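# Hang a hose on two wall hooks

## Task

Drape the hose over both wall hooks so that, at the end, it hangs motionless with no part touching the floor; then open the grippers and move the robot away. The hose must stay up by itself, not because the robot holds it, and the robot must stay upright and not end leaning.

## Robot and tools

Robot: a Rainbow Robotics RB-Y1. It has a wheeled base (two drive wheels plus two rear casters), a folding torso (leg with ankle, knee and hip, then a chest), a head with head_camera, and two 7-joint arms, each with a parallel gripper and a wrist camera (left_wrist_camera, right_wrist_camera). The base is 0.66 m long and 0.58 m wide, and its front edge sits 0.10 m ahead of the drive axle. The base cannot drive sideways.

Frames: the base frame has its origin on the floor midway between the drive wheels, x forward, y left, z up. The state reports chest, left_hand and right_hand in this frame. A hand point is midway between its finger pads; the fingers point along the hand's -z axis and close along its x axis. Printed hand positions are approximate, worse at long reach. Odometry is the base frame as it was when the scene began; it counts wheel turns only, so slipping looks like travel. Heading runs -3.142 to 3.142, positive to the left.

execute_actions: argument "actions" is a list holding one action (or none, which just reports state and images). An action may contain "base", "joints", "speeds", "min_time_s". "base" holds exactly one command, and it is a relative offset from where the base currently is: {"translate_m": d} drives d metres straight (positive forward, -3 to 3), or {"rotate_rad": d} spins in place by d radians (positive counter-clockwise seen from above, -3.2 to 3.2). "joints" is one flat dictionary for the whole robot, keyed by joint name, each value an absolute target in radians (or metres for grippers), not an offset. Joints and ranges: torso_squat_rad 0..1.2 (bigger lowers the level chest), torso_shift_rad -0.3..0.6 (positive pushes hips forward), torso_pitch_rad -0.2..1.4 (positive bows forward), torso_yaw_rad -1.5..1.5 (positive turns left). Per arm (prefix left_ or right_): shoulder_pitch_rad -2.356..2.356 (0 hangs down, negative raises forward); shoulder_roll_rad left 0..3.141 and right -3.141..0 (away from the body lifts the arm sideways); shoulder_yaw_rad -2.094..2.094; elbow_rad -2.617..0.01 (negative bends); forearm_roll_rad -3.141..3.141; wrist_pitch_rad -1.57..1.919 (negative tips the hand forward); hand_roll_rad -2.705..2.705; gripper_m 0..0.1, the gap between pads. Yaw and roll signs are the same on both arms (positive = left / counter-clockwise from above). head_pan_rad -0.523..0.523 (positive left), head_tilt_rad -0.35..1.57 (positive looks down). A joint counts as reached within ±0.02 (grippers ±0.004). The torso also obeys combined limits: squat+shift <= 1.52; squat-shift+pitch <= 1.57; shift+0.5 pitch-0.4 squat <= 0.7; shift+0.3 pitch-0.5 squat <= 0.39; breaking one leaves the torso short with "off_target". "speeds" can slow translate_m (0.05..0.4 m/s) or rotate_rad (0.1..1.509 rad/s) for this action. "min_time_s" (0.1..8) sets a minimum duration for arm and head moves. An action lasts at most 15 s; a base move needing over 8.667 s is rejected. "cameras" picks images: omitted, null or ["all"] gives all; [] gives none. Unknown keys or out-of-range values reject the whole call with no motion. Joints you omit may still be driving toward an earlier target.

wait: {"seconds": 0..10}; nothing new is commanded, then state and images come back. zoom_image: {"camera", "region": [x0,y0,x1,y1]} in pixels from the top-left, at most 504x504, on the latest full image. read_manual: returns only licence text. finished_scene: {"scene": n} closes the scene for good and reports success; call it only once the hose hangs by itself and the robot has let go and backed off.

Result lines: base_status and joint_status tell how each commanded motion ended. "done" = reached (for the base, wheels turned the full amount even if slipping). "off_target" = rested short and may still be pushing. "contact_stop" = torso or arm hit something firm; "time_out" = took too long; "limit_stop_at_<name>" = a built-in limit halted it; "limit_stop_at_own_body" = guard stopped an arm or torso before it struck the robot's own body; "stopped_with_arm" = torso halted because an arm hit. A contact stop, time out or stopped_with_arm on one joint freezes its whole group (torso group, left arm group, right arm group) where it is. "joint command not followed" with a "cause:" line means the self-collision check refused an arm's targets (shown as "not_followed"); grippers in that action still move, and the refused targets may be retried later. on_its_own lists uncommanded parts; "held at" is a target, not the actual position. A Motor temperatures line gives each arm's joint temperatures in joint_positions order.

Cautions: after any stop, first back the arm off in its own action, then the torso. If both hands grip one object and the torso contact-stops immediately with nothing in the way, resend every arm joint at its current reading, then retry the torso. The base does not stop on collisions, and a bent leg can stick out in front and shove the robot backward unnoticed. To grip, command a gap at least 0.005 m narrower than the object; "off_target" is then expected. Never let the arms strike or squeeze each other, fingers included. Each arm carries about 3 kg; heavy loads far forward can tip the robot, which nothing prevents. A joint torque over its limit (shoulders 63.7, elbow 32.7, wrist joints 22.7 N m) halts everything for 10 s. Motors warn from 65 °C and lock the arm at 80 °C, so avoid long loaded holds. The simulation keeps running between calls with the last command held. Avoid drops, slams and hard pushes, and finish quickly.

Each tool is called after "Request:" as name(argument=value, ...), one argument or row to a line, values as JSON.

## Session

Request:
execute_actions(
  actions=[],
)

Scene clock: 0.00 s.
Motor temperatures (°C, as the motors report them): left_arm=[29 31 31 30 35 34 32] | right_arm=[31 31 29 31 29 34 35]
base_odometry: x=+0.000 y=+0.000 heading=+0.000 (m, m, rad; odometry frame)
base_status: not commanded
joint_positions: torso_squat_rad=+0.350 torso_shift_rad=-0.001 torso_pitch_rad=-0.001 torso_yaw_rad=+0.000 left_shoulder_pitch_rad=-0.042 left_shoulder_roll_rad=+0.010 left_shoulder_yaw_rad=-0.054 left_elbow_rad=-0.299 left_forearm_roll_rad=-0.033 left_wrist_pitch_rad=+0.027 left_hand_roll_rad=+0.016 left_gripper_m=+0.099 right_shoulder_pitch_rad=+0.016 right_shoulder_roll_rad=-0.037 right_shoulder_yaw_rad=-0.045 right_elbow_rad=-0.297 right_forearm_roll_rad=-0.054 right_wrist_pitch_rad=-0.043 right_hand_roll_rad=-0.011 right_gripper_m=+0.100 head_pan_rad=+0.000 head_tilt_rad=+0.400
joint_status: not commanded
chest: x=-0.2287 y=-0.0010 z=+1.2475 quat_wxyz=(+1.000, +0.001, -0.001, +0.000) (m; base frame)
left_hand: x=-0.0598 y=+0.2182 z=+0.5823 quat_wxyz=(+0.987, +0.004, -0.156, -0.043) (m; base frame)
right_hand: x=-0.0861 y=-0.2558 z=+0.5788 quat_wxyz=(+0.985, -0.018, -0.163, -0.054) (m; base frame)
pictures: head_camera, left_wrist_camera, right_wrist_camera
Images, in order (width x height): head_camera 896x504, left_wrist_camera 644x364, right_wrist_camera 644x364.

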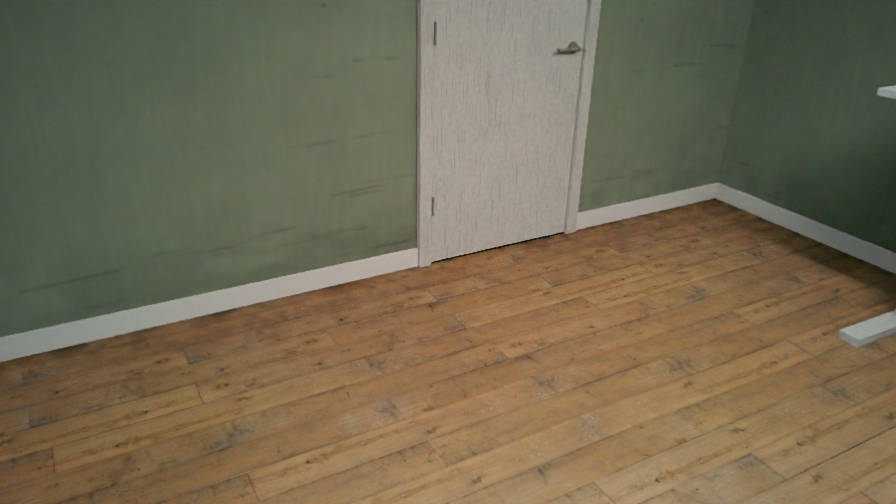

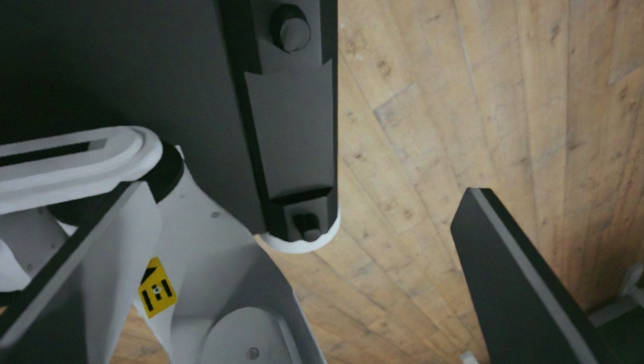

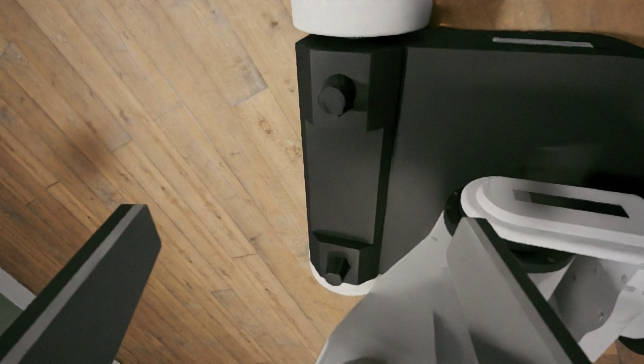

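Request:
execute_actions(
  actions=[
    {"base":{"rotate_rad":-1.1}},
  ],
  cameras=["head_camera"],
)

Scene clock: 4.33 s.
Motor temperatures (°C, as the motors report them): left_arm=[29 31 31 30 35 34 32] | right_arm=[31 31 29 31 29 34 35]
base_odometry: x=+0.000 y=+0.000 heading=-1.100 (m, m, rad; odometry frame)
base_status: done
joint_positions: torso_squat_rad=+0.350 torso_shift_rad=-0.001 torso_pitch_rad=-0.001 torso_yaw_rad=+0.000 left_shoulder_pitch_rad=-0.042 left_shoulder_roll_rad=+0.010 left_shoulder_yaw_rad=-0.054 left_elbow_rad=-0.299 left_forearm_roll_rad=-0.033 left_wrist_pitch_rad=+0.027 left_hand_roll_rad=+0.016 left_gripper_m=+0.099 right_shoulder_pitch_rad=+0.016 right_shoulder_roll_rad=-0.037 right_shoulder_yaw_rad=-0.045 right_elbow_rad=-0.297 right_forearm_roll_rad=-0.054 right_wrist_pitch_rad=-0.043 right_hand_roll_rad=-0.011 right_gripper_m=+0.100 head_pan_rad=+0.000 head_tilt_rad=+0.400
joint_status: not commanded
chest: x=-0.2287 y=-0.0010 z=+1.2475 quat_wxyz=(+1.000, +0.001, -0.001, +0.000) (m; base frame)
left_hand: x=-0.0598 y=+0.2182 z=+0.5823 quat_wxyz=(+0.987, +0.003, -0.156, -0.043) (m; base frame)
right_hand: x=-0.0861 y=-0.2558 z=+0.5788 quat_wxyz=(+0.985, -0.018, -0.163, -0.054) (m; base frame)
pictures: head_camera
Images, in order (width x height): head_camera 896x504.

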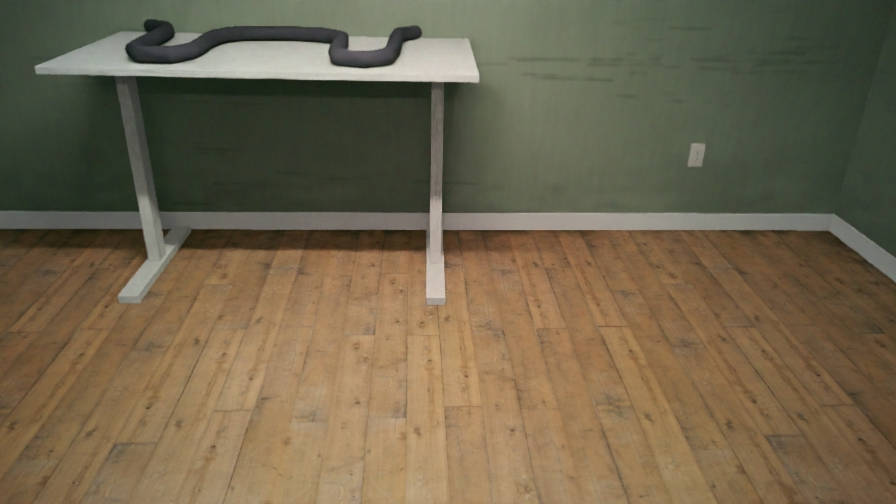

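Request:
execute_actions(
  actions=[
    {"joints":{"head_tilt_rad":0.0}},
  ],
  cameras=["head_camera"],
)

Request:
execute_actions(
  actions=[
    {"joints":{"head_tilt_rad":0.15,"torso_yaw_rad":-1.3}},
  ],
  cameras=["head_camera"],
)

Scene clock: 6.30 s.
Motor temperatures (°C, as the motors report them): left_arm=[29 31 31 30 35 34 32] | right_arm=[31 31 29 31 29 34 35]
base_odometry: x=+0.000 y=+0.000 heading=-1.100 (m, m, rad; odometry frame)
base_status: not commanded
joint_positions: torso_squat_rad=+0.350 torso_shift_rad=-0.001 torso_pitch_rad=-0.001 torso_yaw_rad=+0.000 left_shoulder_pitch_rad=-0.042 left_shoulder_roll_rad=+0.010 left_shoulder_yaw_rad=-0.054 left_elbow_rad=-0.299 left_forearm_roll_rad=-0.033 left_wrist_pitch_rad=+0.027 left_hand_roll_rad=+0.016 left_gripper_m=+0.099 right_shoulder_pitch_rad=+0.016 right_shoulder_roll_rad=-0.037 right_shoulder_yaw_rad=-0.045 right_elbow_rad=-0.297 right_forearm_roll_rad=-0.054 right_wrist_pitch_rad=-0.043 right_hand_roll_rad=-0.011 right_gripper_m=+0.100 head_pan_rad=+0.000 head_tilt_rad=+0.000
joint_status: all done
chest: x=-0.2287 y=-0.0010 z=+1.2475 quat_wxyz=(+1.000, +0.001, -0.001, +0.000) (m; base frame)
left_hand: x=-0.0598 y=+0.2182 z=+0.5823 quat_wxyz=(+0.987, +0.003, -0.156, -0.043) (m; base frame)
right_hand: x=-0.0861 y=-0.2558 z=+0.5788 quat_wxyz=(+0.985, -0.018, -0.163, -0.054) (m; base frame)
pictures: head_camera
Images, in order (width x height): head_camera 896x504.

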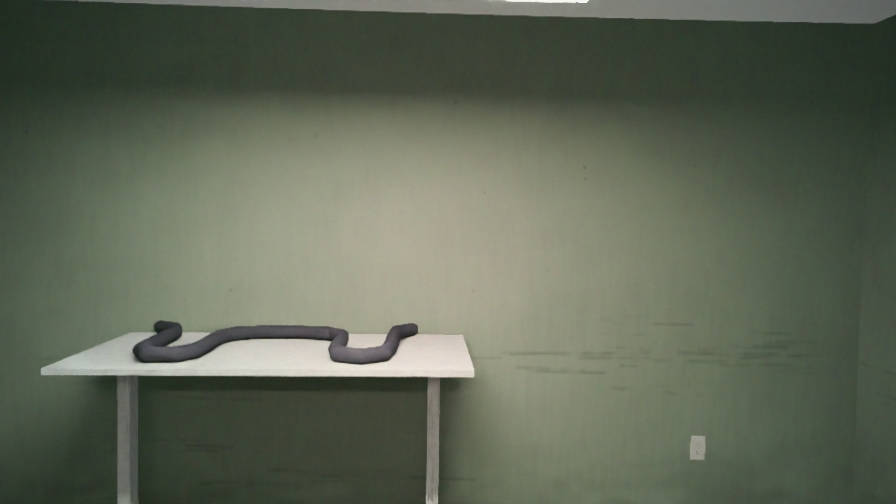

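Scene clock: 8.97 s.
Motor temperatures (°C, as the motors report them): left_arm=[29 31 31 30 35 34 32] | right_arm=[31 31 29 31 29 34 35]
base_odometry: x=+0.000 y=+0.000 heading=-1.100 (m, m, rad; odometry frame)
base_status: not commanded
joint_positions: torso_squat_rad=+0.350 torso_shift_rad=-0.001 torso_pitch_rad=-0.001 torso_yaw_rad=-1.204 left_shoulder_pitch_rad=-0.042 left_shoulder_roll_rad=+0.010 left_shoulder_yaw_rad=-0.054 left_elbow_rad=-0.299 left_forearm_roll_rad=-0.033 left_wrist_pitch_rad=+0.027 left_hand_roll_rad=+0.016 left_gripper_m=+0.099 right_shoulder_pitch_rad=+0.016 right_shoulder_roll_rad=-0.037 right_shoulder_yaw_rad=-0.045 right_elbow_rad=-0.297 right_forearm_roll_rad=-0.054 right_wrist_pitch_rad=-0.043 right_hand_roll_rad=-0.011 right_gripper_m=+0.100 head_pan_rad=+0.000 head_tilt_rad=+0.150
joint_status: torso_yaw_rad limit_stop_at_own_body (moved -1.204 of -1.300); the others done
on_its_own: torso_yaw_rad is held at -1.204, not at your -1.300, since a limit_stop_at_own_body
chest: x=-0.2287 y=-0.0010 z=+1.2475 quat_wxyz=(+0.824, +0.001, +0.000, -0.566) (m; base frame)
left_hand: x=+0.0361 y=-0.0792 z=+0.5820 quat_wxyz=(+0.789, -0.085, -0.130, -0.594) (m; base frame)
right_hand: x=-0.4160 y=-0.2240 z=+0.5784 quat_wxyz=(+0.782, -0.106, -0.124, -0.602) (m; base frame)
pictures: head_camera
Images, in order (width x height): head_camera 896x504.

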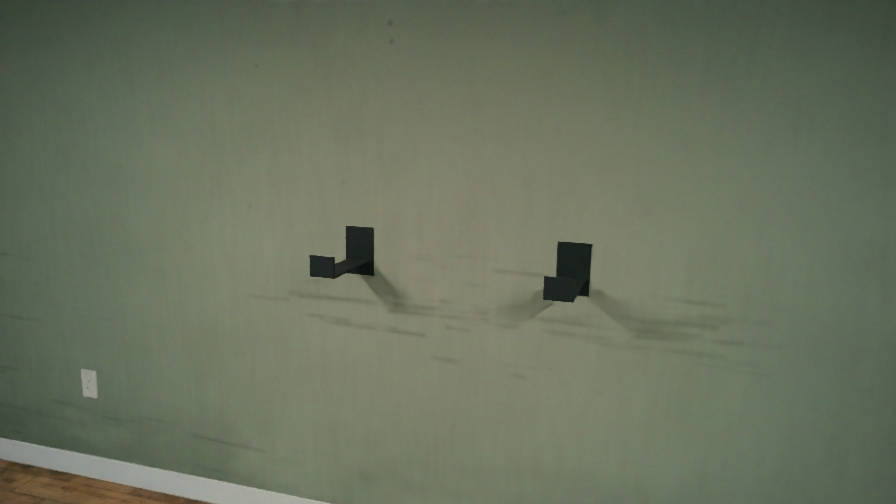

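Request:
execute_actions(
  actions=[
    {"base":{"rotate_rad":0.355},"joints":{"head_tilt_rad":0.4,"torso_yaw_rad":0,"torso_squat_rad":0.0}},
  ],
  cameras=[],
)

Request:
execute_actions(
  actions=[
    {"base":{"translate_m":2.24},"joints":{"left_shoulder_pitch_rad":-1.1,"left_shoulder_roll_rad":0.5,"left_shoulder_yaw_rad":0.446,"left_elbow_rad":-0.7,"left_forearm_roll_rad":0,"left_wrist_pitch_rad":1.65,"left_hand_roll_rad":-0.32,"right_shoulder_pitch_rad":-1.1,"right_shoulder_roll_rad":-0.5,"right_shoulder_yaw_rad":-0.446,"right_elbow_rad":-0.7,"right_forearm_roll_rad":0,"right_wrist_pitch_rad":1.65,"right_hand_roll_rad":0.32},"min_time_s":4},
  ],
  cameras=[],
)

Request:
execute_actions(
  actions=[
    {"base":{"rotate_rad":-0.355}},
  ],
)

Scene clock: 16.97 s.
Motor temperatures (°C, as the motors report them): left_arm=[29 31 31 30 35 34 32] | right_arm=[31 31 29 31 29 34 35]
base_odometry: x=+0.000 y=+0.000 heading=-0.745 (m, m, rad; odometry frame)
base_status: done
joint_positions: torso_squat_rad=+0.000 torso_shift_rad=-0.001 torso_pitch_rad=-0.001 torso_yaw_rad=+0.000 left_shoulder_pitch_rad=-0.042 left_shoulder_roll_rad=+0.010 left_shoulder_yaw_rad=-0.054 left_elbow_rad=-0.299 left_forearm_roll_rad=-0.033 left_wrist_pitch_rad=+0.027 left_hand_roll_rad=+0.016 left_gripper_m=+0.099 right_shoulder_pitch_rad=+0.016 right_shoulder_roll_rad=-0.037 right_shoulder_yaw_rad=-0.045 right_elbow_rad=-0.297 right_forearm_roll_rad=-0.054 right_wrist_pitch_rad=-0.043 right_hand_roll_rad=-0.011 right_gripper_m=+0.100 head_pan_rad=+0.000 head_tilt_rad=+0.400
joint_status: all done
chest: x=-0.2287 y=-0.0011 z=+1.2899 quat_wxyz=(+1.000, +0.001, +0.000, +0.000) (m; base frame)
left_hand: x=-0.0598 y=+0.2180 z=+0.6246 quat_wxyz=(+0.987, +0.003, -0.156, -0.043) (m; base frame)
right_hand: x=-0.0863 y=-0.2560 z=+0.6211 quat_wxyz=(+0.985, -0.018, -0.163, -0.054) (m; base frame)
pictures: none
No camera images: the call's "cameras" was empty. Leave "cameras" out to get every camera's image.

Scene clock: 24.03 s.
Motor temperatures (°C, as the motors report them): left_arm=[29 31 31 30 35 34 32] | right_arm=[31 32 29 31 29 34 35]
base_odometry: x=+1.645 y=-1.520 heading=-0.746 (m, m, rad; odometry frame)
base_status: done
joint_positions: torso_squat_rad=+0.000 torso_shift_rad=-0.001 torso_pitch_rad=-0.001 torso_yaw_rad=+0.000 left_shoulder_pitch_rad=-1.100 left_shoulder_roll_rad=+0.500 left_shoulder_yaw_rad=+0.446 left_elbow_rad=-0.700 left_forearm_roll_rad=+0.000 left_wrist_pitch_rad=+1.650 left_hand_roll_rad=-0.320 left_gripper_m=+0.099 right_shoulder_pitch_rad=-1.100 right_shoulder_roll_rad=-0.500 right_shoulder_yaw_rad=-0.446 right_elbow_rad=-0.700 right_forearm_roll_rad=+0.000 right_wrist_pitch_rad=+1.650 right_hand_roll_rad=+0.320 right_gripper_m=+0.100 head_pan_rad=+0.000 head_tilt_rad=+0.400
joint_status: all done
chest: x=-0.2288 y=-0.0011 z=+1.2899 quat_wxyz=(+1.000, +0.001, -0.001, +0.000) (m; base frame)
left_hand: x=+0.3176 y=+0.4018 z=+1.1255 quat_wxyz=(+0.993, +0.040, -0.115, +0.001) (m; base frame)
right_hand: x=+0.3175 y=-0.4035 z=+1.1243 quat_wxyz=(+0.993, -0.038, -0.115, -0.001) (m; base frame)
pictures: none
No camera images: the call's "cameras" was empty. Leave "cameras" out to get every camera's image.

Scene clock: 26.07 s.
Motor temperatures (°C, as the motors report them): left_arm=[29 31 31 30 35 34 32] | right_arm=[31 32 29 31 29 34 35]
base_odometry: x=+1.645 y=-1.520 heading=-1.101 (m, m, rad; odometry frame)
base_status: done
joint_positions: torso_squat_rad=+0.000 torso_shift_rad=-0.001 torso_pitch_rad=-0.001 torso_yaw_rad=+0.000 left_shoulder_pitch_rad=-1.100 left_shoulder_roll_rad=+0.500 left_shoulder_yaw_rad=+0.446 left_elbow_rad=-0.700 left_forearm_roll_rad=+0.000 left_wrist_pitch_rad=+1.650 left_hand_roll_rad=-0.320 left_gripper_m=+0.099 right_shoulder_pitch_rad=-1.100 right_shoulder_roll_rad=-0.500 right_shoulder_yaw_rad=-0.446 right_elbow_rad=-0.700 right_forearm_roll_rad=+0.000 right_wrist_pitch_rad=+1.650 right_hand_roll_rad=+0.320 right_gripper_m=+0.100 head_pan_rad=+0.000 head_tilt_rad=+0.400
joint_status: not commanded
chest: x=-0.2288 y=-0.0011 z=+1.2899 quat_wxyz=(+1.000, +0.001, -0.001, +0.000) (m; base frame)
left_hand: x=+0.3176 y=+0.4018 z=+1.1255 quat_wxyz=(+0.993, +0.040, -0.115, +0.001) (m; base frame)
right_hand: x=+0.3175 y=-0.4035 z=+1.1243 quat_wxyz=(+0.993, -0.038, -0.115, -0.001) (m; base frame)
pictures: head_camera, left_wrist_camera, right_wrist_camera
Images, in order (width x height): head_camera 896x504, left_wrist_camera 644x364, right_wrist_camera 644x364.

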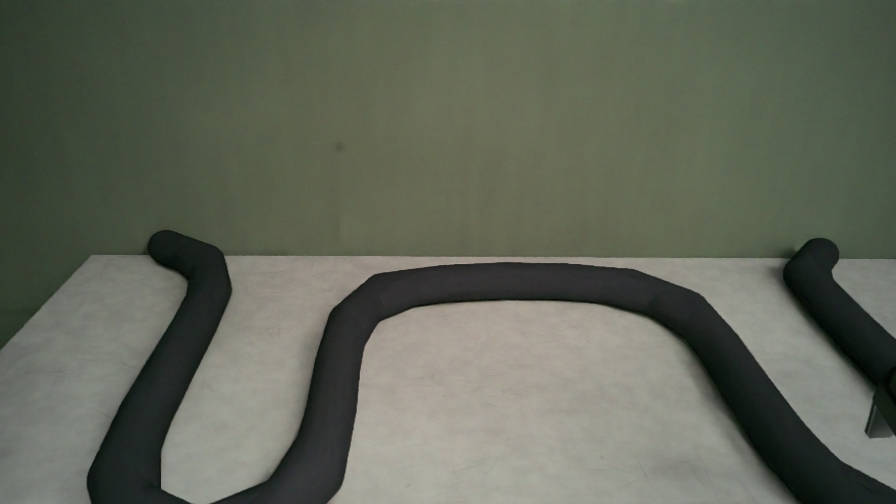

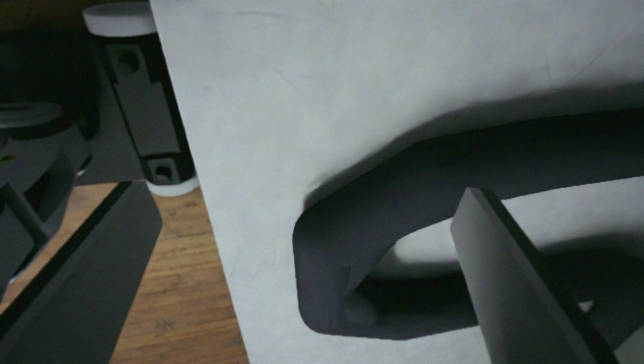

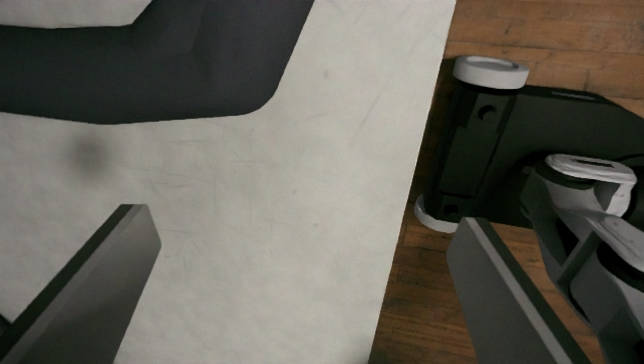

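Request:
execute_actions(
  actions=[
    {"base":{"translate_m":-0.25},"joints":{"head_tilt_rad":0.75}},
  ],
  cameras=["head_camera"],
)

Scene clock: 28.97 s.
Motor temperatures (°C, as the motors report them): left_arm=[29 31 31 30 35 34 32] | right_arm=[31 32 29 31 29 34 35]
base_odometry: x=+1.532 y=-1.297 heading=-1.102 (m, m, rad; odometry frame)
base_status: done
joint_positions: torso_squat_rad=+0.000 torso_shift_rad=-0.001 torso_pitch_rad=-0.001 torso_yaw_rad=+0.000 left_shoulder_pitch_rad=-1.100 left_shoulder_roll_rad=+0.500 left_shoulder_yaw_rad=+0.446 left_elbow_rad=-0.700 left_forearm_roll_rad=+0.000 left_wrist_pitch_rad=+1.650 left_hand_roll_rad=-0.320 left_gripper_m=+0.099 right_shoulder_pitch_rad=-1.100 right_shoulder_roll_rad=-0.500 right_shoulder_yaw_rad=-0.446 right_elbow_rad=-0.700 right_forearm_roll_rad=+0.000 right_wrist_pitch_rad=+1.650 right_hand_roll_rad=+0.320 right_gripper_m=+0.100 head_pan_rad=+0.000 head_tilt_rad=+0.750
joint_status: all done
chest: x=-0.2290 y=-0.0011 z=+1.2899 quat_wxyz=(+1.000, +0.001, -0.001, +0.000) (m; base frame)
left_hand: x=+0.3174 y=+0.4018 z=+1.1257 quat_wxyz=(+0.993, +0.040, -0.115, +0.001) (m; base frame)
right_hand: x=+0.3174 y=-0.4035 z=+1.1245 quat_wxyz=(+0.993, -0.038, -0.115, -0.001) (m; base frame)
pictures: head_camera
Images, in order (width x height): head_camera 896x504.

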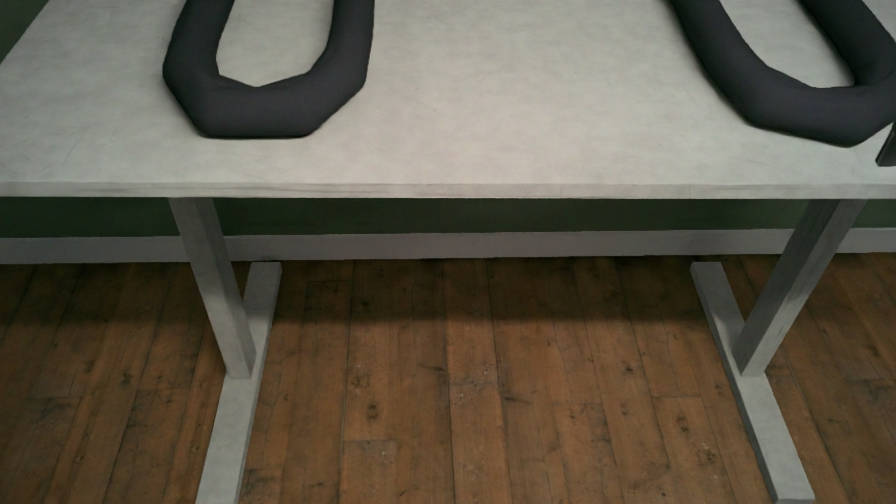

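Request:
execute_actions(
  actions=[
    {"base":{"rotate_rad":0.45},"joints":{"left_shoulder_roll_rad":0.6,"left_shoulder_yaw_rad":0.5,"left_hand_roll_rad":-0.42,"right_shoulder_roll_rad":-0.6,"right_shoulder_yaw_rad":-0.5,"right_hand_roll_rad":0.42,"head_tilt_rad":0.7}},
  ],
  cameras=[],
)

Request:
execute_actions(
  actions=[
    {"base":{"translate_m":-0.35}},
  ],
  cameras=[],
)

Request:
execute_actions(
  actions=[
    {"base":{"rotate_rad":-0.45}},
  ],
  cameras=[],
)

Request:
execute_actions(
  actions=[
    {"base":{"translate_m":0.6}},
  ],
)

Scene clock: 35.50 s.
Motor temperatures (°C, as the motors report them): left_arm=[29 31 31 30 35 34 32] | right_arm=[31 32 29 31 29 34 35]
base_odometry: x=+1.532 y=-1.297 heading=-0.652 (m, m, rad; odometry frame)
base_status: done
joint_positions: torso_squat_rad=+0.000 torso_shift_rad=-0.001 torso_pitch_rad=-0.001 torso_yaw_rad=+0.000 left_shoulder_pitch_rad=-1.100 left_shoulder_roll_rad=+0.600 left_shoulder_yaw_rad=+0.500 left_elbow_rad=-0.700 left_forearm_roll_rad=+0.000 left_wrist_pitch_rad=+1.650 left_hand_roll_rad=-0.420 left_gripper_m=+0.099 right_shoulder_pitch_rad=-1.100 right_shoulder_roll_rad=-0.600 right_shoulder_yaw_rad=-0.500 right_elbow_rad=-0.700 right_forearm_roll_rad=+0.000 right_wrist_pitch_rad=+1.650 right_hand_roll_rad=+0.420 right_gripper_m=+0.100 head_pan_rad=+0.000 head_tilt_rad=+0.700
joint_status: all done
chest: x=-0.2289 y=-0.0011 z=+1.2899 quat_wxyz=(+1.000, +0.001, -0.001, +0.000) (m; base frame)
left_hand: x=+0.3072 y=+0.4570 z=+1.1518 quat_wxyz=(+0.990, +0.051, -0.135, +0.003) (m; base frame)
right_hand: x=+0.3072 y=-0.4588 z=+1.1505 quat_wxyz=(+0.990, -0.050, -0.135, -0.004) (m; base frame)
pictures: none
No camera images: the call's "cameras" was empty. Leave "cameras" out to get every camera's image.

Scene clock: 37.97 s.
Motor temperatures (°C, as the motors report them): left_arm=[29 31 31 30 35 34 32] | right_arm=[32 32 29 31 29 34 35]
base_odometry: x=+1.253 y=-1.085 heading=-0.651 (m, m, rad; odometry frame)
base_status: done
joint_positions: torso_squat_rad=+0.000 torso_shift_rad=-0.001 torso_pitch_rad=-0.001 torso_yaw_rad=+0.000 left_shoulder_pitch_rad=-1.100 left_shoulder_roll_rad=+0.600 left_shoulder_yaw_rad=+0.500 left_elbow_rad=-0.700 left_forearm_roll_rad=+0.000 left_wrist_pitch_rad=+1.650 left_hand_roll_rad=-0.420 left_gripper_m=+0.099 right_shoulder_pitch_rad=-1.100 right_shoulder_roll_rad=-0.600 right_shoulder_yaw_rad=-0.500 right_elbow_rad=-0.700 right_forearm_roll_rad=+0.000 right_wrist_pitch_rad=+1.650 right_hand_roll_rad=+0.420 right_gripper_m=+0.100 head_pan_rad=+0.000 head_tilt_rad=+0.700
joint_status: not commanded
chest: x=-0.2289 y=-0.0011 z=+1.2899 quat_wxyz=(+1.000, +0.001, -0.001, +0.000) (m; base frame)
left_hand: x=+0.3072 y=+0.4570 z=+1.1518 quat_wxyz=(+0.990, +0.051, -0.135, +0.003) (m; base frame)
right_hand: x=+0.3072 y=-0.4588 z=+1.1505 quat_wxyz=(+0.990, -0.050, -0.135, -0.004) (m; base frame)
pictures: none
No camera images: the call's "cameras" was empty. Leave "cameras" out to get every camera's image.

Scene clock: 40.20 s.
Motor temperatures (°C, as the motors report them): left_arm=[30 31 31 30 35 34 32] | right_arm=[32 32 29 31 29 34 35]
base_odometry: x=+1.253 y=-1.085 heading=-1.101 (m, m, rad; odometry frame)
base_status: done
joint_positions: torso_squat_rad=+0.000 torso_shift_rad=-0.001 torso_pitch_rad=-0.001 torso_yaw_rad=+0.000 left_shoulder_pitch_rad=-1.100 left_shoulder_roll_rad=+0.600 left_shoulder_yaw_rad=+0.500 left_elbow_rad=-0.700 left_forearm_roll_rad=+0.000 left_wrist_pitch_rad=+1.650 left_hand_roll_rad=-0.420 left_gripper_m=+0.099 right_shoulder_pitch_rad=-1.100 right_shoulder_roll_rad=-0.600 right_shoulder_yaw_rad=-0.500 right_elbow_rad=-0.700 right_forearm_roll_rad=+0.000 right_wrist_pitch_rad=+1.650 right_hand_roll_rad=+0.420 right_gripper_m=+0.100 head_pan_rad=+0.000 head_tilt_rad=+0.700
joint_status: not commanded
chest: x=-0.2289 y=-0.0011 z=+1.2899 quat_wxyz=(+1.000, +0.001, -0.001, +0.000) (m; base frame)
left_hand: x=+0.3072 y=+0.4570 z=+1.1518 quat_wxyz=(+0.990, +0.051, -0.135, +0.003) (m; base frame)
right_hand: x=+0.3072 y=-0.4587 z=+1.1505 quat_wxyz=(+0.990, -0.050, -0.135, -0.004) (m; base frame)
pictures: none
No camera images: the call's "cameras" was empty. Leave "cameras" out to get every camera's image.

Scene clock: 43.30 s.
Motor temperatures (°C, as the motors report them): left_arm=[30 31 31 31 35 34 32] | right_arm=[32 32 29 31 29 34 35]
base_odometry: x=+1.525 y=-1.620 heading=-1.101 (m, m, rad; odometry frame)
base_status: done
joint_positions: torso_squat_rad=+0.000 torso_shift_rad=-0.001 torso_pitch_rad=-0.001 torso_yaw_rad=+0.000 left_shoulder_pitch_rad=-1.100 left_shoulder_roll_rad=+0.600 left_shoulder_yaw_rad=+0.500 left_elbow_rad=-0.700 left_forearm_roll_rad=+0.000 left_wrist_pitch_rad=+1.650 left_hand_roll_rad=-0.420 left_gripper_m=+0.099 right_shoulder_pitch_rad=-1.100 right_shoulder_roll_rad=-0.600 right_shoulder_yaw_rad=-0.500 right_elbow_rad=-0.700 right_forearm_roll_rad=+0.000 right_wrist_pitch_rad=+1.650 right_hand_roll_rad=+0.420 right_gripper_m=+0.100 head_pan_rad=+0.000 head_tilt_rad=+0.700
joint_status: not commanded
chest: x=-0.2288 y=-0.0011 z=+1.2899 quat_wxyz=(+1.000, +0.001, -0.001, +0.000) (m; base frame)
left_hand: x=+0.3073 y=+0.4569 z=+1.1517 quat_wxyz=(+0.990, +0.051, -0.135, +0.003) (m; base frame)
right_hand: x=+0.3073 y=-0.4587 z=+1.1504 quat_wxyz=(+0.990, -0.050, -0.135, -0.004) (m; base frame)
pictures: head_camera, left_wrist_camera, right_wrist_camera
Images, in order (width x height): head_camera 896x504, left_wrist_camera 644x364, right_wrist_camera 644x364.

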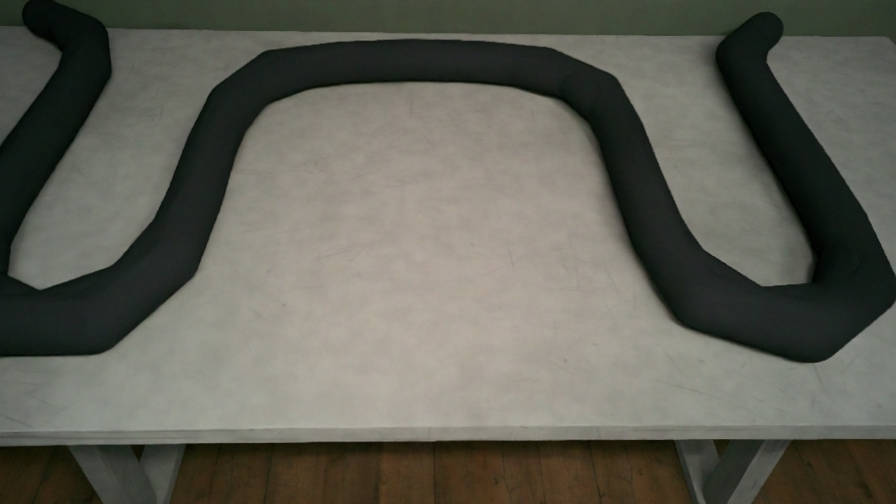

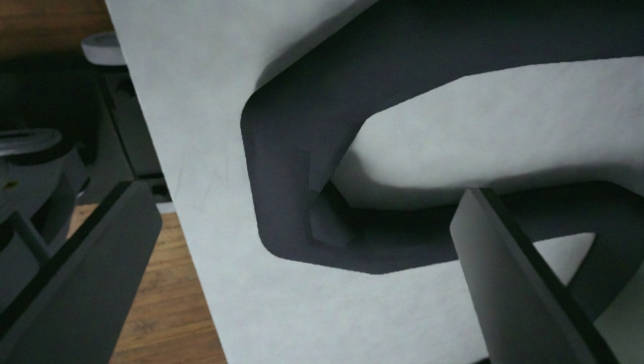

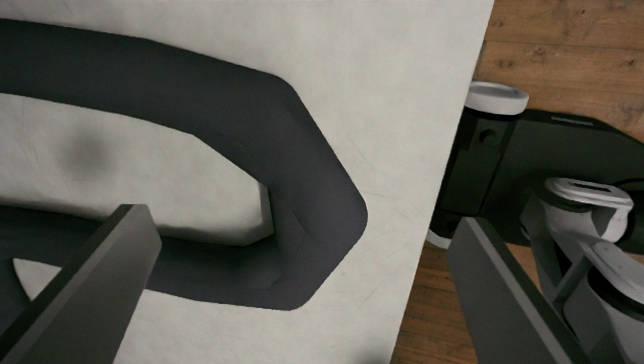

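Request:
execute_actions(
  actions=[
    {"base":{"translate_m":0.03},"joints":{"torso_squat_rad":0.5,"left_shoulder_roll_rad":0.535,"left_shoulder_yaw_rad":0.49,"left_hand_roll_rad":-0.36,"left_wrist_pitch_rad":1.8,"right_shoulder_roll_rad":-0.43,"right_shoulder_yaw_rad":-0.44,"right_hand_roll_rad":0.25,"right_wrist_pitch_rad":1.8}},
  ],
)

Scene clock: 48.63 s.
Motor temperatures (°C, as the motors report them): left_arm=[30 31 31 31 35 34 32] | right_arm=[32 32 29 31 29 34 35]
base_odometry: x=+1.538 y=-1.646 heading=-1.102 (m, m, rad; odometry frame)
base_status: done
joint_positions: torso_squat_rad=+0.500 torso_shift_rad=-0.001 torso_pitch_rad=-0.001 torso_yaw_rad=+0.000 left_shoulder_pitch_rad=-1.100 left_shoulder_roll_rad=+0.535 left_shoulder_yaw_rad=+0.490 left_elbow_rad=-0.700 left_forearm_roll_rad=+0.000 left_wrist_pitch_rad=+1.800 left_hand_roll_rad=-0.360 left_gripper_m=+0.099 right_shoulder_pitch_rad=-1.100 right_shoulder_roll_rad=-0.430 right_shoulder_yaw_rad=-0.440 right_elbow_rad=-0.700 right_forearm_roll_rad=+0.000 right_wrist_pitch_rad=+1.800 right_hand_roll_rad=+0.250 right_gripper_m=+0.100 head_pan_rad=+0.000 head_tilt_rad=+0.700
joint_status: all done
chest: x=-0.2288 y=-0.0010 z=+1.2042 quat_wxyz=(+1.000, +0.001, -0.001, +0.000) (m; base frame)
left_hand: x=+0.2831 y=+0.4087 z=+1.0425 quat_wxyz=(+0.998, +0.007, -0.056, +0.004) (m; base frame)
right_hand: x=+0.2886 y=-0.3542 z=+1.0172 quat_wxyz=(+0.999, +0.001, -0.033, -0.006) (m; base frame)
pictures: head_camera, left_wrist_camera, right_wrist_camera
Images, in order (width x height): head_camera 896x504, left_wrist_camera 644x364, right_wrist_camera 644x364.

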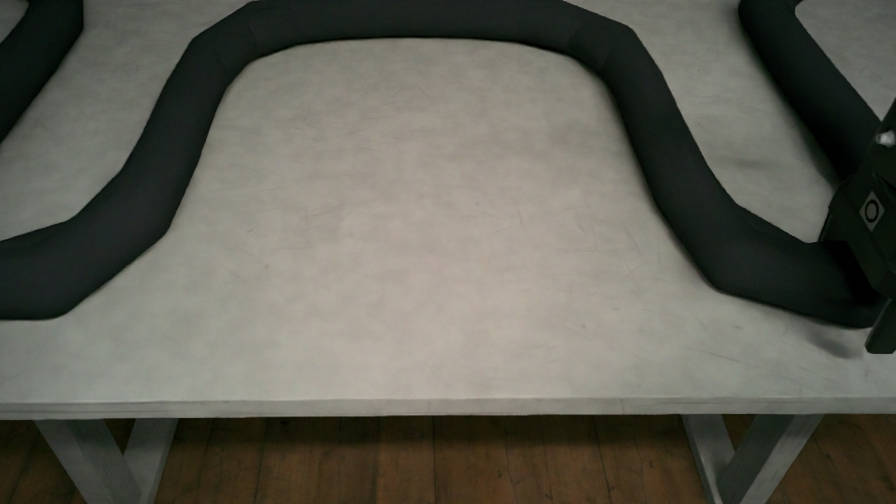

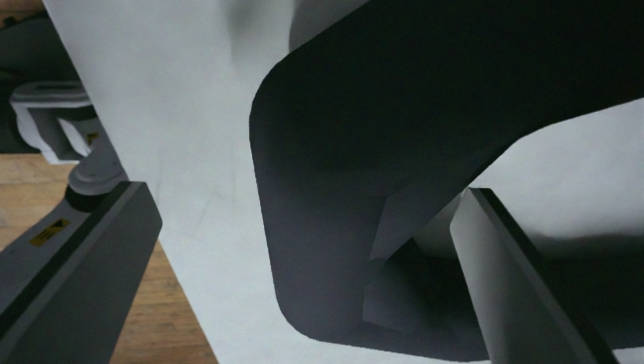

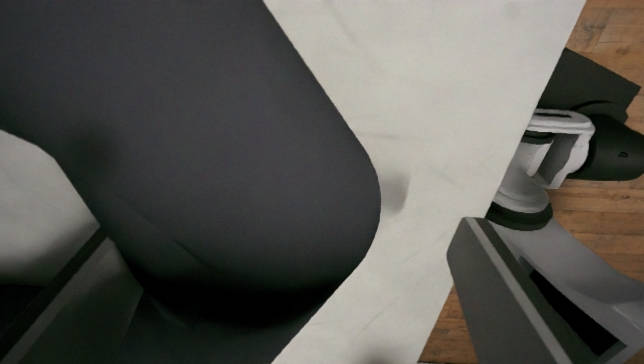

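Request:
execute_actions(
  actions=[
    {"joints":{"torso_squat_rad":0.35}},
  ],
  cameras=[],
)

Request:
execute_actions(
  actions=[
    {"base":{"translate_m":0.03},"joints":{"left_shoulder_roll_rad":0.47,"left_shoulder_yaw_rad":0.46,"left_hand_roll_rad":-0.3,"left_wrist_pitch_rad":1.85,"right_shoulder_roll_rad":-0.33,"right_shoulder_yaw_rad":-0.39,"right_hand_roll_rad":-0.18,"right_wrist_pitch_rad":1.9,"right_elbow_rad":-0.8}},
  ],
)

Scene clock: 52.83 s.
Motor temperatures (°C, as the motors report them): left_arm=[30 31 31 31 35 34 32] | right_arm=[32 32 29 31 29 34 35]
base_odometry: x=+1.538 y=-1.646 heading=-1.102 (m, m, rad; odometry frame)
base_status: not commanded
joint_positions: torso_squat_rad=+0.350 torso_shift_rad=-0.001 torso_pitch_rad=-0.001 torso_yaw_rad=+0.000 left_shoulder_pitch_rad=-1.100 left_shoulder_roll_rad=+0.535 left_shoulder_yaw_rad=+0.490 left_elbow_rad=-0.700 left_forearm_roll_rad=+0.000 left_wrist_pitch_rad=+1.800 left_hand_roll_rad=-0.360 left_gripper_m=+0.099 right_shoulder_pitch_rad=-1.100 right_shoulder_roll_rad=-0.430 right_shoulder_yaw_rad=-0.440 right_elbow_rad=-0.700 right_forearm_roll_rad=+0.000 right_wrist_pitch_rad=+1.800 right_hand_roll_rad=+0.250 right_gripper_m=+0.100 head_pan_rad=+0.000 head_tilt_rad=+0.700
joint_status: all done
chest: x=-0.2287 y=-0.0010 z=+1.2475 quat_wxyz=(+1.000, +0.001, -0.001, +0.000) (m; base frame)
left_hand: x=+0.2831 y=+0.4086 z=+1.0856 quat_wxyz=(+0.998, +0.007, -0.056, +0.004) (m; base frame)
right_hand: x=+0.2887 y=-0.3543 z=+1.0603 quat_wxyz=(+0.999, +0.001, -0.033, -0.006) (m; base frame)
pictures: none
No camera images: the call's "cameras" was empty. Leave "cameras" out to get every camera's image.

Scene clock: 54.43 s.
Motor temperatures (°C, as the motors report them): left_arm=[30 31 31 31 35 34 32] | right_arm=[32 32 29 31 29 34 35]
base_odometry: x=+1.552 y=-1.673 heading=-1.102 (m, m, rad; odometry frame)
base_status: done
joint_positions: torso_squat_rad=+0.350 torso_shift_rad=-0.001 torso_pitch_rad=-0.001 torso_yaw_rad=+0.000 left_shoulder_pitch_rad=-1.100 left_shoulder_roll_rad=+0.470 left_shoulder_yaw_rad=+0.460 left_elbow_rad=-0.700 left_forearm_roll_rad=+0.000 left_wrist_pitch_rad=+1.850 left_hand_roll_rad=-0.300 left_gripper_m=+0.099 right_shoulder_pitch_rad=-1.100 right_shoulder_roll_rad=-0.330 right_shoulder_yaw_rad=-0.390 right_elbow_rad=-0.800 right_forearm_roll_rad=+0.000 right_wrist_pitch_rad=+1.900 right_hand_roll_rad=-0.180 right_gripper_m=+0.100 head_pan_rad=+0.000 head_tilt_rad=+0.700
joint_status: all done
chest: x=-0.2287 y=-0.0011 z=+1.2475 quat_wxyz=(+1.000, +0.001, -0.001, +0.000) (m; base frame)
left_hand: x=+0.2763 y=+0.3708 z=+1.0697 quat_wxyz=(+1.000, -0.005, -0.018, +0.001) (m; base frame)
right_hand: x=+0.2841 y=-0.2996 z=+1.0651 quat_wxyz=(+0.986, +0.006, -0.012, -0.168) (m; base frame)
pictures: head_camera, left_wrist_camera, right_wrist_camera
Images, in order (width x height): head_camera 896x504, left_wrist_camera 644x364, right_wrist_camera 644x364.

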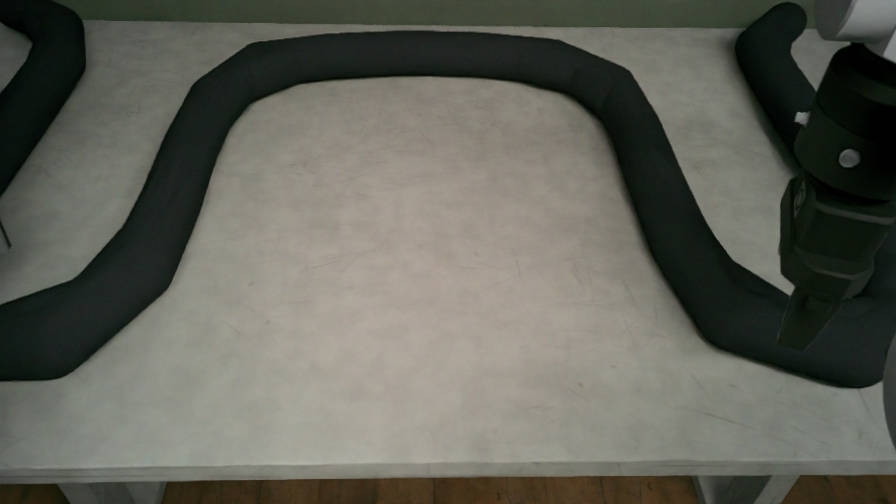

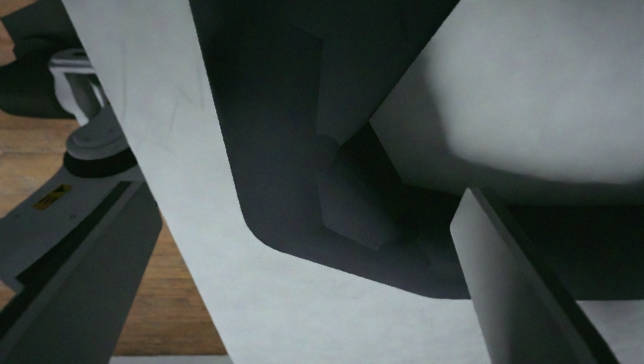

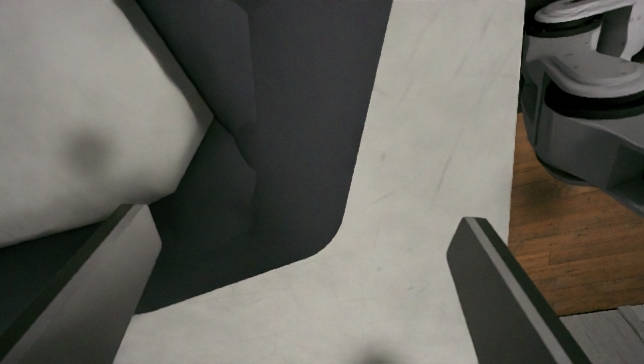

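Request:
execute_actions(
  actions=[
    {"joints":{"torso_squat_rad":0.58,"right_hand_roll_rad":-0.08,"right_wrist_pitch_rad":1.85}},
  ],
)

Scene clock: 58.90 s.
Motor temperatures (°C, as the motors report them): left_arm=[30 31 31 31 35 34 32] | right_arm=[32 32 29 31 29 34 35]
base_odometry: x=+1.552 y=-1.673 heading=-1.102 (m, m, rad; odometry frame)
base_status: not commanded
joint_positions: torso_squat_rad=+0.580 torso_shift_rad=-0.001 torso_pitch_rad=-0.001 torso_yaw_rad=+0.000 left_shoulder_pitch_rad=-1.100 left_shoulder_roll_rad=+0.470 left_shoulder_yaw_rad=+0.460 left_elbow_rad=-0.700 left_forearm_roll_rad=+0.000 left_wrist_pitch_rad=+1.850 left_hand_roll_rad=-0.300 left_gripper_m=+0.099 right_shoulder_pitch_rad=-1.100 right_shoulder_roll_rad=-0.330 right_shoulder_yaw_rad=-0.390 right_elbow_rad=-0.800 right_forearm_roll_rad=+0.000 right_wrist_pitch_rad=+1.850 right_hand_roll_rad=-0.080 right_gripper_m=+0.100 head_pan_rad=+0.000 head_tilt_rad=+0.700
joint_status: all done
chest: x=-0.2288 y=-0.0010 z=+1.1755 quat_wxyz=(+1.000, +0.001, -0.001, +0.000) (m; base frame)
left_hand: x=+0.2762 y=+0.3708 z=+0.9978 quat_wxyz=(+1.000, -0.005, -0.018, +0.001) (m; base frame)
right_hand: x=+0.2954 y=-0.3013 z=+0.9938 quat_wxyz=(+0.992, +0.004, -0.037, -0.119) (m; base frame)
pictures: head_camera, left_wrist_camera, right_wrist_camera
Images, in order (width x height): head_camera 896x504, left_wrist_camera 644x364, right_wrist_camera 644x364.

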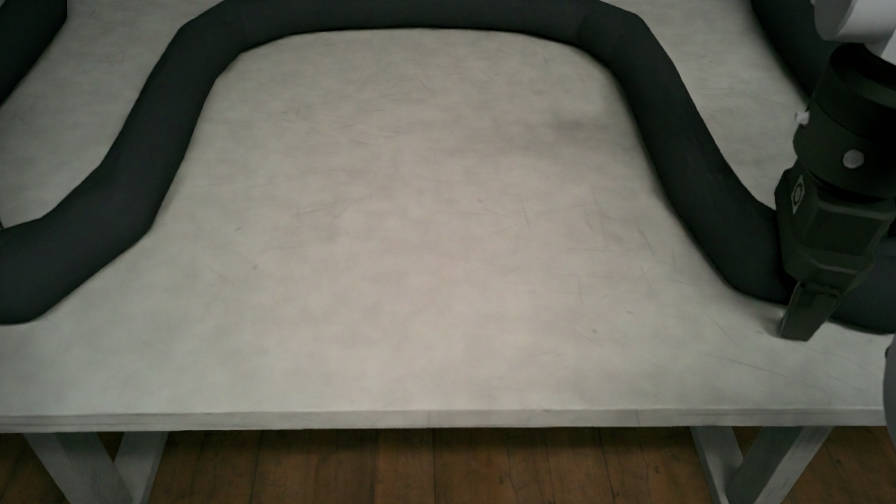

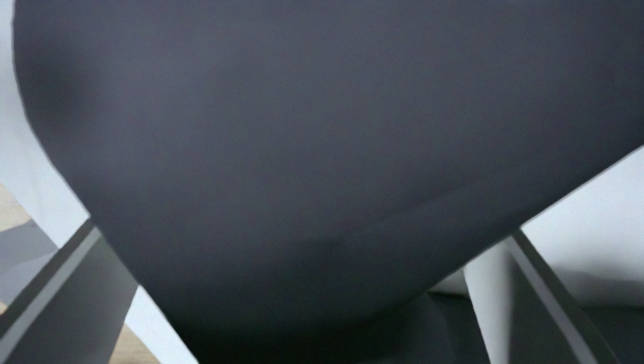

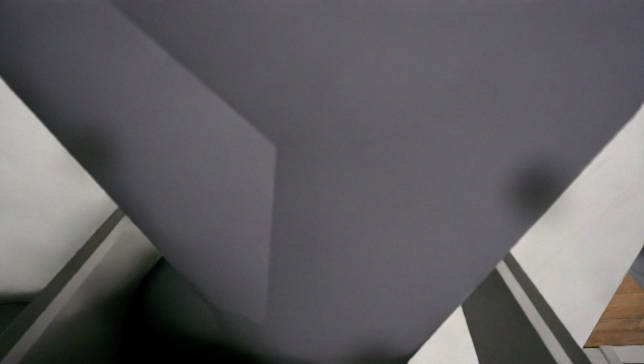

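Fingers straddle, tips near the table. Close.

Request:
execute_actions(
  actions=[
    {"joints":{"left_gripper_m":0.04,"right_gripper_m":0.04}},
  ],
  cameras=[],
)

Request:
execute_actions(
  actions=[
    {"joints":{"torso_squat_rad":0.1}},
  ],
  cameras=[],
)

Request:
execute_actions(
  actions=[
    {"base":{"translate_m":-0.9},"speeds":{"translate_m":0.15},"joints":{"right_hand_roll_rad":0.15}},
  ],
)

Scene clock: 61.53 s.
Motor temperatures (°C, as the motors report them): left_arm=[30 31 31 31 35 34 32] | right_arm=[32 32 29 31 29 34 35]
base_odometry: x=+1.552 y=-1.673 heading=-1.102 (m, m, rad; odometry frame)
base_status: not commanded
joint_positions: torso_squat_rad=+0.580 torso_shift_rad=-0.001 torso_pitch_rad=-0.001 torso_yaw_rad=+0.000 left_shoulder_pitch_rad=-1.100 left_shoulder_roll_rad=+0.470 left_shoulder_yaw_rad=+0.460 left_elbow_rad=-0.700 left_forearm_roll_rad=+0.000 left_wrist_pitch_rad=+1.850 left_hand_roll_rad=-0.300 left_gripper_m=+0.059 right_shoulder_pitch_rad=-1.100 right_shoulder_roll_rad=-0.330 right_shoulder_yaw_rad=-0.390 right_elbow_rad=-0.800 right_forearm_roll_rad=+0.000 right_wrist_pitch_rad=+1.850 right_hand_roll_rad=-0.080 right_gripper_m=+0.061 head_pan_rad=+0.000 head_tilt_rad=+0.700
joint_status: left_gripper_m off_target (ended at +0.059, target +0.040); right_gripper_m off_target (ended at +0.061, target +0.040)
chest: x=-0.2288 y=-0.0010 z=+1.1755 quat_wxyz=(+1.000, +0.001, -0.001, +0.000) (m; base frame)
left_hand: x=+0.2762 y=+0.3708 z=+0.9978 quat_wxyz=(+1.000, -0.005, -0.018, +0.001) (m; base frame)
right_hand: x=+0.2954 y=-0.3013 z=+0.9938 quat_wxyz=(+0.992, +0.004, -0.037, -0.119) (m; base frame)
pictures: none
No camera images: the call's "cameras" was empty. Leave "cameras" out to get every camera's image.

Scene clock: 63.97 s.
Motor temperatures (°C, as the motors report them): left_arm=[30 31 31 31 35 34 32] | right_arm=[32 32 29 31 29 34 35]
base_odometry: x=+1.552 y=-1.673 heading=-1.102 (m, m, rad; odometry frame)
base_status: not commanded
joint_positions: torso_squat_rad=+0.100 torso_shift_rad=+0.000 torso_pitch_rad=-0.001 torso_yaw_rad=+0.000 left_shoulder_pitch_rad=-1.100 left_shoulder_roll_rad=+0.470 left_shoulder_yaw_rad=+0.460 left_elbow_rad=-0.700 left_forearm_roll_rad=+0.000 left_wrist_pitch_rad=+1.850 left_hand_roll_rad=-0.300 left_gripper_m=+0.059 right_shoulder_pitch_rad=-1.100 right_shoulder_roll_rad=-0.330 right_shoulder_yaw_rad=-0.390 right_elbow_rad=-0.800 right_forearm_roll_rad=+0.000 right_wrist_pitch_rad=+1.850 right_hand_roll_rad=-0.080 right_gripper_m=+0.061 head_pan_rad=+0.000 head_tilt_rad=+0.700
joint_status: all done
chest: x=-0.2286 y=-0.0011 z=+1.2864 quat_wxyz=(+1.000, +0.001, +0.000, +0.000) (m; base frame)
left_hand: x=+0.2763 y=+0.3708 z=+1.1083 quat_wxyz=(+1.000, -0.005, -0.017, +0.001) (m; base frame)
right_hand: x=+0.2955 y=-0.3015 z=+1.1044 quat_wxyz=(+0.992, +0.004, -0.037, -0.119) (m; base frame)
pictures: none
No camera images: the call's "cameras" was empty. Leave "cameras" out to get every camera's image.

Scene clock: 71.17 s.
Motor temperatures (°C, as the motors report them): left_arm=[30 31 31 31 35 34 32] | right_arm=[32 32 29 32 29 34 35]
base_odometry: x=+1.146 y=-0.870 heading=-1.103 (m, m, rad; odometry frame)
base_status: done
joint_positions: torso_squat_rad=+0.100 torso_shift_rad=+0.000 torso_pitch_rad=-0.001 torso_yaw_rad=+0.000 left_shoulder_pitch_rad=-1.099 left_shoulder_roll_rad=+0.470 left_shoulder_yaw_rad=+0.460 left_elbow_rad=-0.700 left_forearm_roll_rad=+0.000 left_wrist_pitch_rad=+1.850 left_hand_roll_rad=-0.300 left_gripper_m=+0.059 right_shoulder_pitch_rad=-1.099 right_shoulder_roll_rad=-0.330 right_shoulder_yaw_rad=-0.390 right_elbow_rad=-0.800 right_forearm_roll_rad=+0.000 right_wrist_pitch_rad=+1.850 right_hand_roll_rad=+0.150 right_gripper_m=+0.060 head_pan_rad=+0.000 head_tilt_rad=+0.700
joint_status: all done
chest: x=-0.2286 y=-0.0011 z=+1.2864 quat_wxyz=(+1.000, +0.001, +0.000, +0.000) (m; base frame)
left_hand: x=+0.2760 y=+0.3707 z=+1.1079 quat_wxyz=(+1.000, -0.006, -0.017, +0.001) (m; base frame)
right_hand: x=+0.2952 y=-0.3015 z=+1.1039 quat_wxyz=(+0.999, +0.000, -0.037, -0.004) (m; base frame)
pictures: head_camera, left_wrist_camera, right_wrist_camera
Images, in order (width x height): head_camera 896x504, left_wrist_camera 644x364, right_wrist_camera 644x364.

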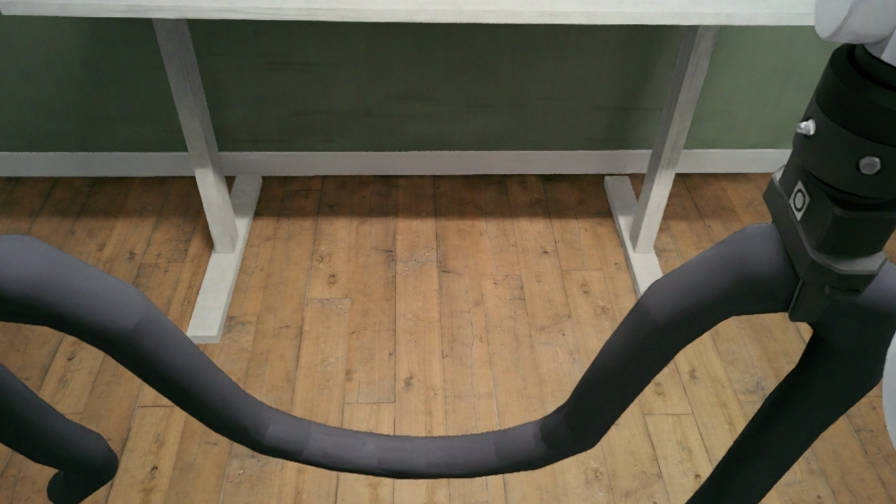

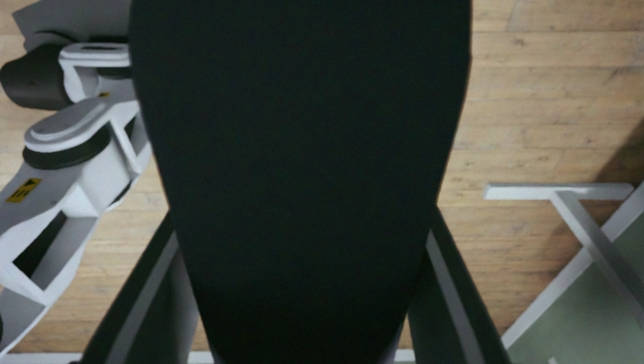

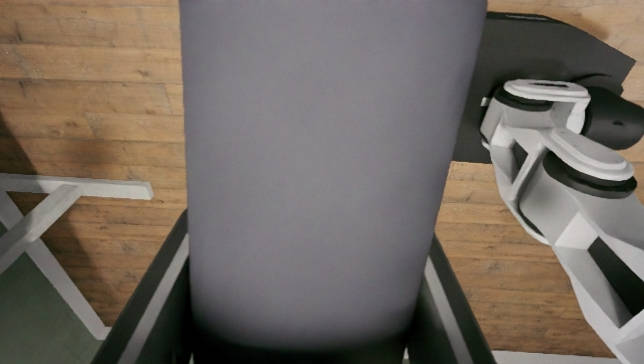

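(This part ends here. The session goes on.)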